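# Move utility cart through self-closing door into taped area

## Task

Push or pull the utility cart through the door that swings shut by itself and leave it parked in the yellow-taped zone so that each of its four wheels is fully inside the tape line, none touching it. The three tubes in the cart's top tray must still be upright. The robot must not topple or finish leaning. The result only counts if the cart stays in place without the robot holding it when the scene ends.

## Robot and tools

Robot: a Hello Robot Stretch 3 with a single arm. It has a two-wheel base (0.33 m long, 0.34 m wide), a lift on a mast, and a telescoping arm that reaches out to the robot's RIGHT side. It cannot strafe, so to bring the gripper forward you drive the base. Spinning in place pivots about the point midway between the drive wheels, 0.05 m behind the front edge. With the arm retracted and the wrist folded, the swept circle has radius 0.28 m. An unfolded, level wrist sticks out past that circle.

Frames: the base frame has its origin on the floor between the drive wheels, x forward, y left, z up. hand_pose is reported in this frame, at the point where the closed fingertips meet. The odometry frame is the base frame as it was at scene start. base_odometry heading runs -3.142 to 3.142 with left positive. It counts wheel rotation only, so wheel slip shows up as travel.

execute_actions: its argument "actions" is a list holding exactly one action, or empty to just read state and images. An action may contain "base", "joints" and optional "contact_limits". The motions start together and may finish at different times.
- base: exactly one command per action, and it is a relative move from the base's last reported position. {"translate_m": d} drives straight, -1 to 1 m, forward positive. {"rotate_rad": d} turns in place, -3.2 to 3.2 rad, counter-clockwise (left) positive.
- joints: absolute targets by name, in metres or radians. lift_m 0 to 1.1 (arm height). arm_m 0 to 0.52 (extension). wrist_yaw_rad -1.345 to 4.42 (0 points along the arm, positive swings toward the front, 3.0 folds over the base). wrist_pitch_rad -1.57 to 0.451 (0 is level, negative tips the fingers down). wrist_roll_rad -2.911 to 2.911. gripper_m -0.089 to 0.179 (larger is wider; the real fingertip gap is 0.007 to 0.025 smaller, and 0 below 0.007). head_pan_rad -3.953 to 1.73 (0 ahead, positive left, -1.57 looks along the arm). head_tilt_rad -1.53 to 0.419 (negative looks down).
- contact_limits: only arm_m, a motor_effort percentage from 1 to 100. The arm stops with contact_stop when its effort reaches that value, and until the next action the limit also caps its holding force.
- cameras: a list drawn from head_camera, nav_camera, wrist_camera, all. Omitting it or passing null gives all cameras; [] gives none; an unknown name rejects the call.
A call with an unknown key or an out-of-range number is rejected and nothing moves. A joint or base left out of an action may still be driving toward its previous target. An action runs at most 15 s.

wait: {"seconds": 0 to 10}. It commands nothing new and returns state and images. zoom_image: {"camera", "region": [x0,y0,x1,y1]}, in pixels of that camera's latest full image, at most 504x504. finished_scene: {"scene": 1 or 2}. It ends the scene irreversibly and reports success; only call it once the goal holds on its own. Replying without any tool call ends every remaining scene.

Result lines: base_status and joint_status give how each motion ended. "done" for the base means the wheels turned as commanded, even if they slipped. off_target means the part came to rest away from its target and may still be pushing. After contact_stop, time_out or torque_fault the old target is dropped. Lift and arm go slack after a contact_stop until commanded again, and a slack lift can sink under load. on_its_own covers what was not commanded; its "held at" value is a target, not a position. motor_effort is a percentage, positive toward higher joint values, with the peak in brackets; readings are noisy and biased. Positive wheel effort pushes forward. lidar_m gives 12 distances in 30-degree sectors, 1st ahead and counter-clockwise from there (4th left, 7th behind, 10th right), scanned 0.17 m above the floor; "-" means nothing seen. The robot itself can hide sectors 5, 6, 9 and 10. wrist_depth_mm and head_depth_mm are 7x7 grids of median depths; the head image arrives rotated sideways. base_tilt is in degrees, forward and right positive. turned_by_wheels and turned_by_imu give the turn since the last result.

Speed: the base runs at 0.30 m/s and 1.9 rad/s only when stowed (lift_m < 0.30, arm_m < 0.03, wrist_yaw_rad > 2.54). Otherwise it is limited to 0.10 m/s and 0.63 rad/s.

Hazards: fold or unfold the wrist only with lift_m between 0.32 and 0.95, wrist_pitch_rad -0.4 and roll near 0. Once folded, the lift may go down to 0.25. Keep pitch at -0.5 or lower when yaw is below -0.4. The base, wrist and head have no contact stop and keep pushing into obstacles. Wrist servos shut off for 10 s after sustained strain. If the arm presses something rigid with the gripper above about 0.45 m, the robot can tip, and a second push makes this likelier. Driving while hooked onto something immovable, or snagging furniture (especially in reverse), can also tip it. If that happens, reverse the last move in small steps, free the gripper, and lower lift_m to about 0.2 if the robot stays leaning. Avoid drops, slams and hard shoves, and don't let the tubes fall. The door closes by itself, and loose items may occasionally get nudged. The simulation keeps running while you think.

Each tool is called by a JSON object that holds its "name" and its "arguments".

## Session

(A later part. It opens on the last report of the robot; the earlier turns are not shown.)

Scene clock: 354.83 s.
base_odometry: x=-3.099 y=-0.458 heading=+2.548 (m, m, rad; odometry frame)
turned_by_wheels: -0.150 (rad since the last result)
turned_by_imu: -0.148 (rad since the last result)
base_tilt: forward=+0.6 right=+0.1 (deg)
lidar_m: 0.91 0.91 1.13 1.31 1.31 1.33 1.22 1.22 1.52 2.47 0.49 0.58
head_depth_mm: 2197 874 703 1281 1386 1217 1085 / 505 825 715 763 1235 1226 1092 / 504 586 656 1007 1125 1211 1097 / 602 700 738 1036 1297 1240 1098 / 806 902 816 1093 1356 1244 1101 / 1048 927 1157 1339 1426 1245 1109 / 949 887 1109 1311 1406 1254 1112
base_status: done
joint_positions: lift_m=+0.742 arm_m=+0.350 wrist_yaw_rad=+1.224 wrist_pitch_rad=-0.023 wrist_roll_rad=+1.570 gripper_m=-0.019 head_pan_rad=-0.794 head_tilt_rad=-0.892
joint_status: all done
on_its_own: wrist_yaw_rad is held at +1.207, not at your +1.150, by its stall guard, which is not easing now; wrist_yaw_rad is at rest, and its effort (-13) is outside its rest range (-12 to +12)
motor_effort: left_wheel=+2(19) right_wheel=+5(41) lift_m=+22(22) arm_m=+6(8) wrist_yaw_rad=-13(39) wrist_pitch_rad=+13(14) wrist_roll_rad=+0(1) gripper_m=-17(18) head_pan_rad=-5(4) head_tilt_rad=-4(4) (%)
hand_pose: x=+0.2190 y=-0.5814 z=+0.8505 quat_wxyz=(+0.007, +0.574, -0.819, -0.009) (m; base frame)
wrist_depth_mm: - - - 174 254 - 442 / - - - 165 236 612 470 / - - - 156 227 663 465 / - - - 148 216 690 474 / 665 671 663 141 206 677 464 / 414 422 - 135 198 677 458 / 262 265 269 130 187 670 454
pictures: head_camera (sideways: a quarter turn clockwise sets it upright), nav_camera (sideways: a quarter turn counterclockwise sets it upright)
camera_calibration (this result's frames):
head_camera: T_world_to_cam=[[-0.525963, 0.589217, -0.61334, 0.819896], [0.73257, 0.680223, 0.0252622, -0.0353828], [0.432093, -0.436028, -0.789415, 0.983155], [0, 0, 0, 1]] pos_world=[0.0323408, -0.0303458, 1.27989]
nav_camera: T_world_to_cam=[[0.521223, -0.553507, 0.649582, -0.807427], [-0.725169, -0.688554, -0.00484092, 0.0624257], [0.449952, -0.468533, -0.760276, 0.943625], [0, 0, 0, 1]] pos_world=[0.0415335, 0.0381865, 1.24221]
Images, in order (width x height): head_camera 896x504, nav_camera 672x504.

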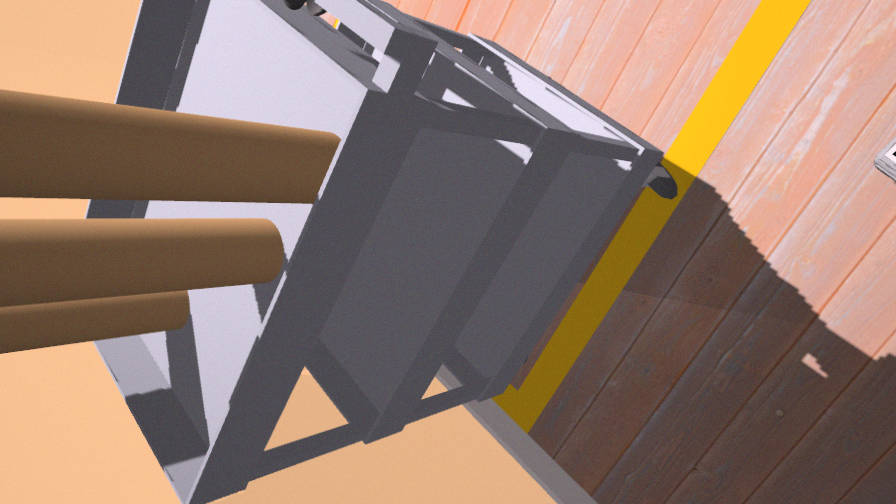

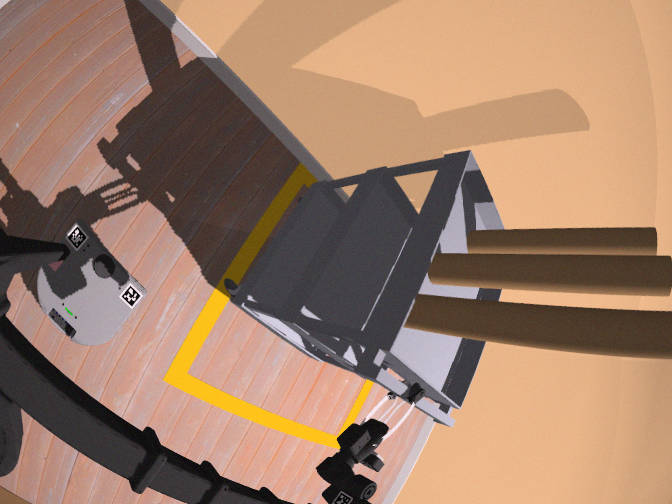

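{"name": "execute_actions", "arguments": {"actions": [{"base":{"translate_m":-0.03},"joints":{"arm_m":0.52,"wrist_yaw_rad":1.05}}], "cameras": []}}

{"name": "execute_actions", "arguments": {"actions": [{"base":{"translate_m":-0.15},"joints":{"wrist_yaw_rad":1.05}}], "cameras": ["nav_camera","head_camera"]}}

Scene clock: 362.23 s.
base_odometry: x=-3.074 y=-0.475 heading=+2.547 (m, m, rad; odometry frame)
turned_by_wheels: +0.000 (rad since the last result)
turned_by_imu: -0.001 (rad since the last result)
base_tilt: forward=+0.6 right=+0.2 (deg)
lidar_m: 0.93 0.94 1.17 1.30 1.31 1.30 1.20 1.20 1.48 2.47 0.64 0.69
head_depth_mm: 581 655 722 1022 1333 1218 1087 / 1001 878 743 1052 1287 1226 1089 / 655 761 1132 1078 1322 1232 1095 / 1030 908 1145 1114 1351 1232 1100 / 1024 930 1164 1222 1383 1242 1106 / 1089 887 1106 1513 1425 1246 1110 / 981 1074 1204 1358 1406 1252 1115
base_status: done
joint_positions: lift_m=+0.742 arm_m=+0.520 wrist_yaw_rad=+1.055 wrist_pitch_rad=-0.025 wrist_roll_rad=+1.565 gripper_m=-0.019 head_pan_rad=-0.794 head_tilt_rad=-0.892
joint_status: all done
motor_effort: left_wheel=-5(26) right_wheel=+17(73) lift_m=+22(22) arm_m=+5(11) wrist_yaw_rad=-5(55) wrist_pitch_rad=+14(15) wrist_roll_rad=+3(2) gripper_m=-18(19) head_pan_rad=-4(4) head_tilt_rad=-5(3) (%)
hand_pose: x=+0.2010 y=-0.7905 z=+0.8499 quat_wxyz=(+0.009, +0.503, -0.864, -0.009) (m; base frame)
wrist_depth_mm: - - - 371 - - - / - - - 344 415 422 414 / - - - 290 - - 458 / - - - 245 - 590 464 / - - - 151 242 627 458 / - - - 134 212 661 456 / 965 927 958 122 181 661 452
pictures: none
No camera images: the call's "cameras" was empty. Leave "cameras" out to get every camera's image.

Scene clock: 364.87 s.
base_odometry: x=-2.950 y=-0.559 heading=+2.548 (m, m, rad; odometry frame)
turned_by_wheels: +0.000 (rad since the last result)
turned_by_imu: +0.002 (rad since the last result)
base_tilt: forward=+0.6 right=+0.3 (deg)
lidar_m: 1.08 1.09 1.35 1.28 1.29 1.14 1.04 1.05 1.31 2.50 0.66 0.72
head_depth_mm: 593 668 735 1017 1334 1220 1090 / 987 879 1121 1051 1301 1220 1092 / 696 782 1135 1104 1321 1229 1100 / 872 918 1169 1352 1356 1234 1104 / 1339 932 1180 1300 1414 1239 1106 / 1267 872 1505 1622 1417 1247 1111 / 1143 1254 1394 1555 1424 1250 1114
base_status: done
joint_positions: lift_m=+0.742 arm_m=+0.520 wrist_yaw_rad=+1.038 wrist_pitch_rad=-0.020 wrist_roll_rad=+1.566 gripper_m=-0.019 head_pan_rad=-0.794 head_tilt_rad=-0.892
joint_status: all done
motor_effort: left_wheel=+6(29) right_wheel=-11(67) lift_m=+22(22) arm_m=+0(5) wrist_yaw_rad=+8(29) wrist_pitch_rad=+12(14) wrist_roll_rad=+2(2) gripper_m=-18(19) head_pan_rad=-4(4) head_tilt_rad=-4(4) (%)
hand_pose: x=+0.1990 y=-0.7947 z=+0.8513 quat_wxyz=(+0.008, +0.496, -0.868, -0.007) (m; base frame)
wrist_depth_mm: - - - 373 - - - / - - - 339 404 418 405 / - - - 278 - - 470 / - - - 180 276 618 470 / - - - 150 237 645 458 / - - - 136 210 686 461 / 596 610 607 123 181 667 463
pictures: head_camera (sideways: a quarter turn clockwise sets it upright), nav_camera (sideways: a quarter turn counterclockwise sets it upright)
camera_calibration (this result's frames):
head_camera: T_world_to_cam=[[-0.525963, 0.589217, -0.61334, 0.819896], [0.73257, 0.680223, 0.0252622, -0.0353828], [0.432093, -0.436028, -0.789415, 0.983155], [0, 0, 0, 1]] pos_world=[0.0323408, -0.0303457, 1.27989]
nav_camera: T_world_to_cam=[[0.521224, -0.553507, 0.649582, -0.807427], [-0.725169, -0.688554, -0.00484092, 0.0624257], [0.449952, -0.468533, -0.760276, 0.943625], [0, 0, 0, 1]] pos_world=[0.0415334, 0.0381865, 1.24221]
Images, in order (width x height): head_camera 896x504, nav_camera 672x504.

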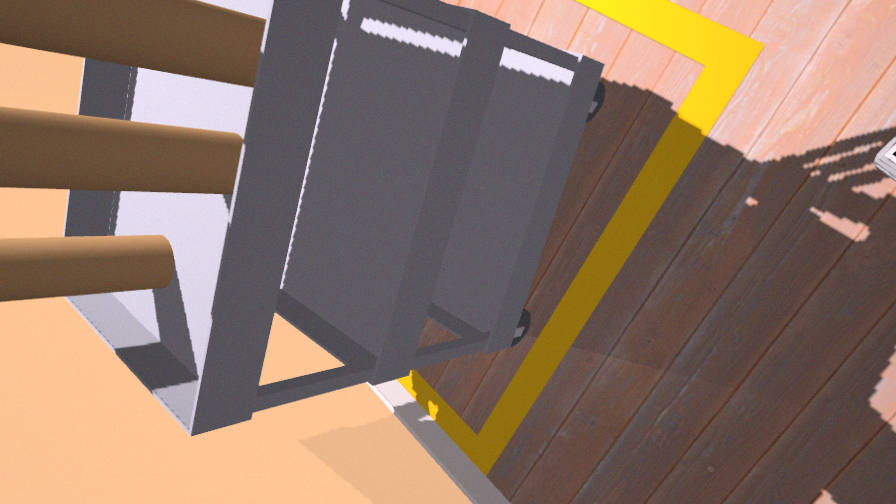

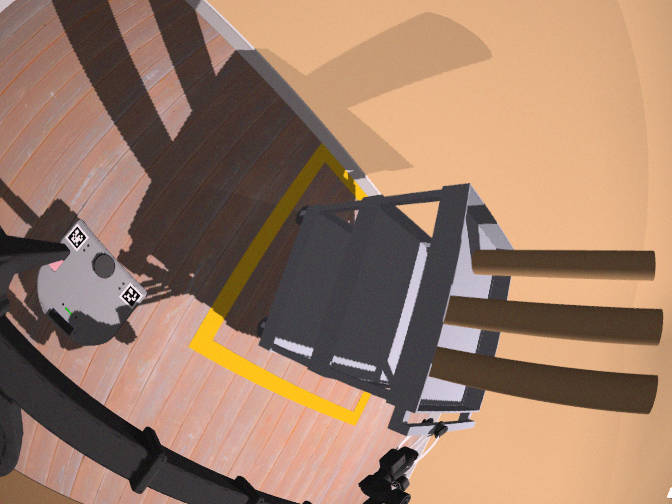

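{"name": "execute_actions", "arguments": {"actions": [{"base":{"translate_m":-0.05},"joints":{"wrist_yaw_rad":0.95}}], "cameras": []}}

{"name": "execute_actions", "arguments": {"actions": [{"joints":{"gripper_m":0.1}}], "cameras": []}}

{"name": "execute_actions", "arguments": {"actions": [{"base":{"translate_m":-0.12},"joints":{"head_pan_rad":-0.65}}]}}

Scene clock: 375.27 s.
base_odometry: x=-2.909 y=-0.587 heading=+2.548 (m, m, rad; odometry frame)
turned_by_wheels: +0.001 (rad since the last result)
turned_by_imu: +0.001 (rad since the last result)
base_tilt: forward=+0.6 right=+0.1 (deg)
lidar_m: 1.14 1.14 1.39 1.27 1.28 1.09 1.00 1.00 1.24 2.50 0.67 0.74
head_depth_mm: 616 686 738 1018 1335 1221 1089 / 704 847 1128 1065 1306 1227 1091 / 1057 784 1160 1105 1317 1227 1091 / 867 922 1196 1348 1372 1234 1105 / 1437 931 1182 1341 1412 1243 1107 / 1329 895 1604 1660 1425 1246 1108 / 1188 1316 1461 1583 1428 1259 1114
base_status: done
joint_positions: lift_m=+0.742 arm_m=+0.520 wrist_yaw_rad=+0.972 wrist_pitch_rad=-0.021 wrist_roll_rad=+1.565 gripper_m=-0.019 head_pan_rad=-0.794 head_tilt_rad=-0.892
joint_status: wrist_yaw_rad off_target (ended at +0.972, target +0.950)
on_its_own: wrist_yaw_rad is at rest, and its effort (-17) is outside its rest range (-12 to +12)
motor_effort: left_wheel=+10(27) right_wheel=-17(68) lift_m=+22(22) arm_m=+0(1) wrist_yaw_rad=-17(43) wrist_pitch_rad=+12(13) wrist_roll_rad=+2(2) gripper_m=-18(19) head_pan_rad=-4(4) head_tilt_rad=-3(3) (%)
hand_pose: x=+0.1899 y=-0.8089 z=+0.8508 quat_wxyz=(+0.008, +0.467, -0.884, -0.008) (m; base frame)
wrist_depth_mm: - - - 369 - - - / - - - 363 423 419 420 / - - - 295 - - 463 / - - - 246 - 592 456 / - - - 152 243 638 474 / - - - 134 215 671 457 / - - - 122 180 663 449
pictures: none
No camera images: the call's "cameras" was empty. Leave "cameras" out to get every camera's image.

Scene clock: 376.97 s.
base_odometry: x=-2.909 y=-0.587 heading=+2.548 (m, m, rad; odometry frame)
turned_by_wheels: +0.000 (rad since the last result)
turned_by_imu: -0.001 (rad since the last result)
base_tilt: forward=+0.5 right=+0.2 (deg)
lidar_m: 1.13 1.14 1.39 1.27 1.28 1.09 0.99 1.00 1.24 2.49 0.67 0.74
head_depth_mm: 615 684 739 1022 1336 1215 1089 / 704 850 1123 1068 1306 1222 1090 / 1048 781 1164 1107 1329 1228 1097 / 865 923 1196 1352 1377 1237 1098 / 1435 930 1186 1332 1405 1239 1104 / 1324 887 1600 1653 1425 1247 1108 / 1192 1310 1464 1590 1430 1254 1113
base_status: not commanded
joint_positions: lift_m=+0.742 arm_m=+0.520 wrist_yaw_rad=+0.987 wrist_pitch_rad=-0.021 wrist_roll_rad=+1.569 gripper_m=+0.100 head_pan_rad=-0.794 head_tilt_rad=-0.892
joint_status: all done
on_its_own: wrist_yaw_rad is held at +0.989, not at your +0.950, by its stall guard, which is not easing now
motor_effort: left_wheel=+1(10) right_wheel=-2(17) lift_m=+22(22) arm_m=+0(0) wrist_yaw_rad=+2(17) wrist_pitch_rad=+12(12) wrist_roll_rad=+0(2) gripper_m=+1(81) head_pan_rad=-4(4) head_tilt_rad=-5(4) (%)
hand_pose: x=+0.1920 y=-0.8058 z=+0.8509 quat_wxyz=(+0.006, +0.474, -0.881, -0.009) (m; base frame)
wrist_depth_mm: - - - 375 - - - / - - - 354 409 421 421 / - - - 287 - - 467 / - - - 183 - 602 467 / - - - 152 233 650 459 / - - - 135 201 626 454 / - - - 121 180 607 457
pictures: none
No camera images: the call's "cameras" was empty. Leave "cameras" out to get every camera's image.

Scene clock: 379.37 s.
base_odometry: x=-2.809 y=-0.654 heading=+2.548 (m, m, rad; odometry frame)
turned_by_wheels: +0.000 (rad since the last result)
turned_by_imu: +0.000 (rad since the last result)
base_tilt: forward=+0.5 right=+0.2 (deg)
lidar_m: 1.25 1.26 1.37 1.25 1.26 0.96 0.88 0.88 1.09 2.21 0.71 0.78
head_depth_mm: 680 731 1144 1053 1354 1218 1086 / 741 811 1182 1105 1322 1221 1092 / 973 840 1224 1371 1372 1228 1098 / 1063 954 1235 1453 1404 1240 1100 / 1412 938 1229 1571 1418 1239 1106 / 1306 1453 1671 1667 1423 1248 1110 / 1200 1336 1508 1621 1434 1253 1111
base_status: done
joint_positions: lift_m=+0.742 arm_m=+0.520 wrist_yaw_rad=+0.987 wrist_pitch_rad=-0.021 wrist_roll_rad=+1.569 gripper_m=+0.100 head_pan_rad=-0.657 head_tilt_rad=-0.892
joint_status: all done
on_its_own: wrist_yaw_rad is held at +0.989, not at your +0.950, by its stall guard, which is not easing now
motor_effort: left_wheel=+3(3) right_wheel=-2(10) lift_m=+22(22) arm_m=+0(0) wrist_yaw_rad=+1(2) wrist_pitch_rad=+12(12) wrist_roll_rad=+0(0) gripper_m=+1(0) head_pan_rad=+5(23) head_tilt_rad=-5(4) (%)
hand_pose: x=+0.1920 y=-0.8058 z=+0.8509 quat_wxyz=(+0.006, +0.474, -0.881, -0.009) (m; base frame)
wrist_depth_mm: - - - - - - - / - - - - - - - / - - - 493 - 575 549 / - - - 419 - 635 461 / - - - 351 - 671 406 / - - - 309 342 644 464 / - 727 - 280 894 617 458
pictures: head_camera (sideways: a quarter turn clockwise sets it upright), nav_camera (sideways: a quarter turn counterclockwise sets it upright), wrist_camera
camera_calibration (this result's frames):
head_camera: T_world_to_cam=[[-0.601244, 0.512172, -0.61334, 0.820355], [0.633202, 0.773574, 0.0252622, -0.0347766], [0.487403, -0.37318, -0.789415, 0.982818], [0, 0, 0, 1]] pos_world=[0.0362258, -0.0264931, 1.27989]
nav_camera: T_world_to_cam=[[0.591689, -0.477438, 0.649582, -0.807857], [-0.624736, -0.780821, -0.00484092, 0.061813], [0.509518, -0.402952, -0.760276, 0.943262], [0, 0, 0, 1]] pos_world=[0.036008, 0.0426526, 1.24221]
wrist_camera: T_world_to_cam=[[-0.0535793, -0.00826486, -0.998529, 0.847095], [0.404601, 0.914025, -0.0292756, 0.720067], [0.912922, -0.405575, -0.0456288, -0.296319], [0, 0, 0, 1]] pos_world=[0.0245634, -0.771337, 0.853409]
Images, in order (width x height): head_camera 896x504, nav_camera 672x504, wrist_camera 644x364.

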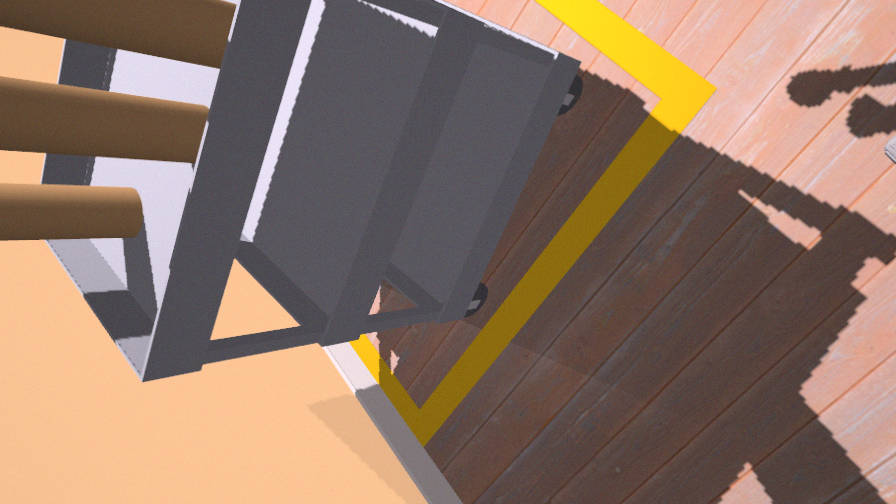

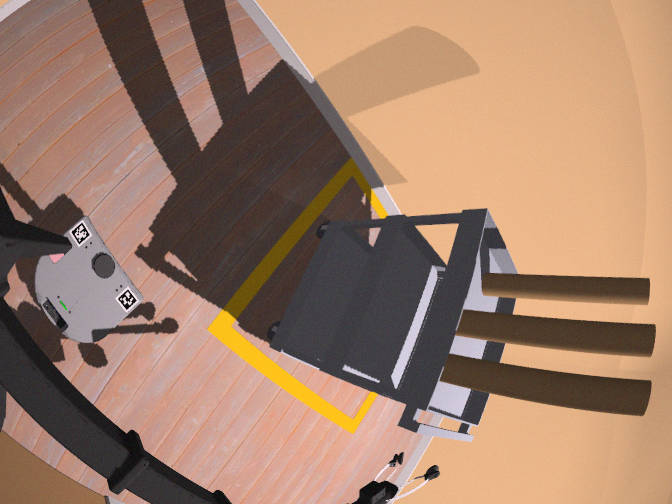

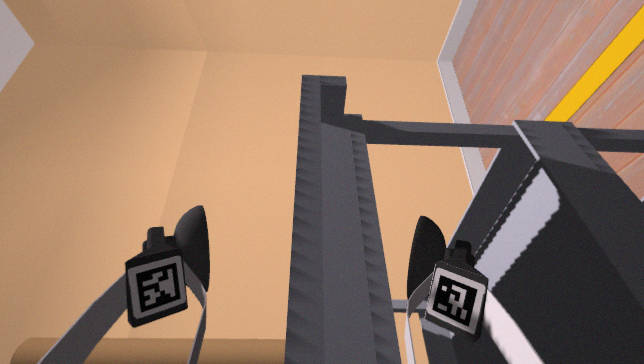

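{"name": "finished_scene", "arguments": {"scene": 1}}

The scene is finished: the task was done.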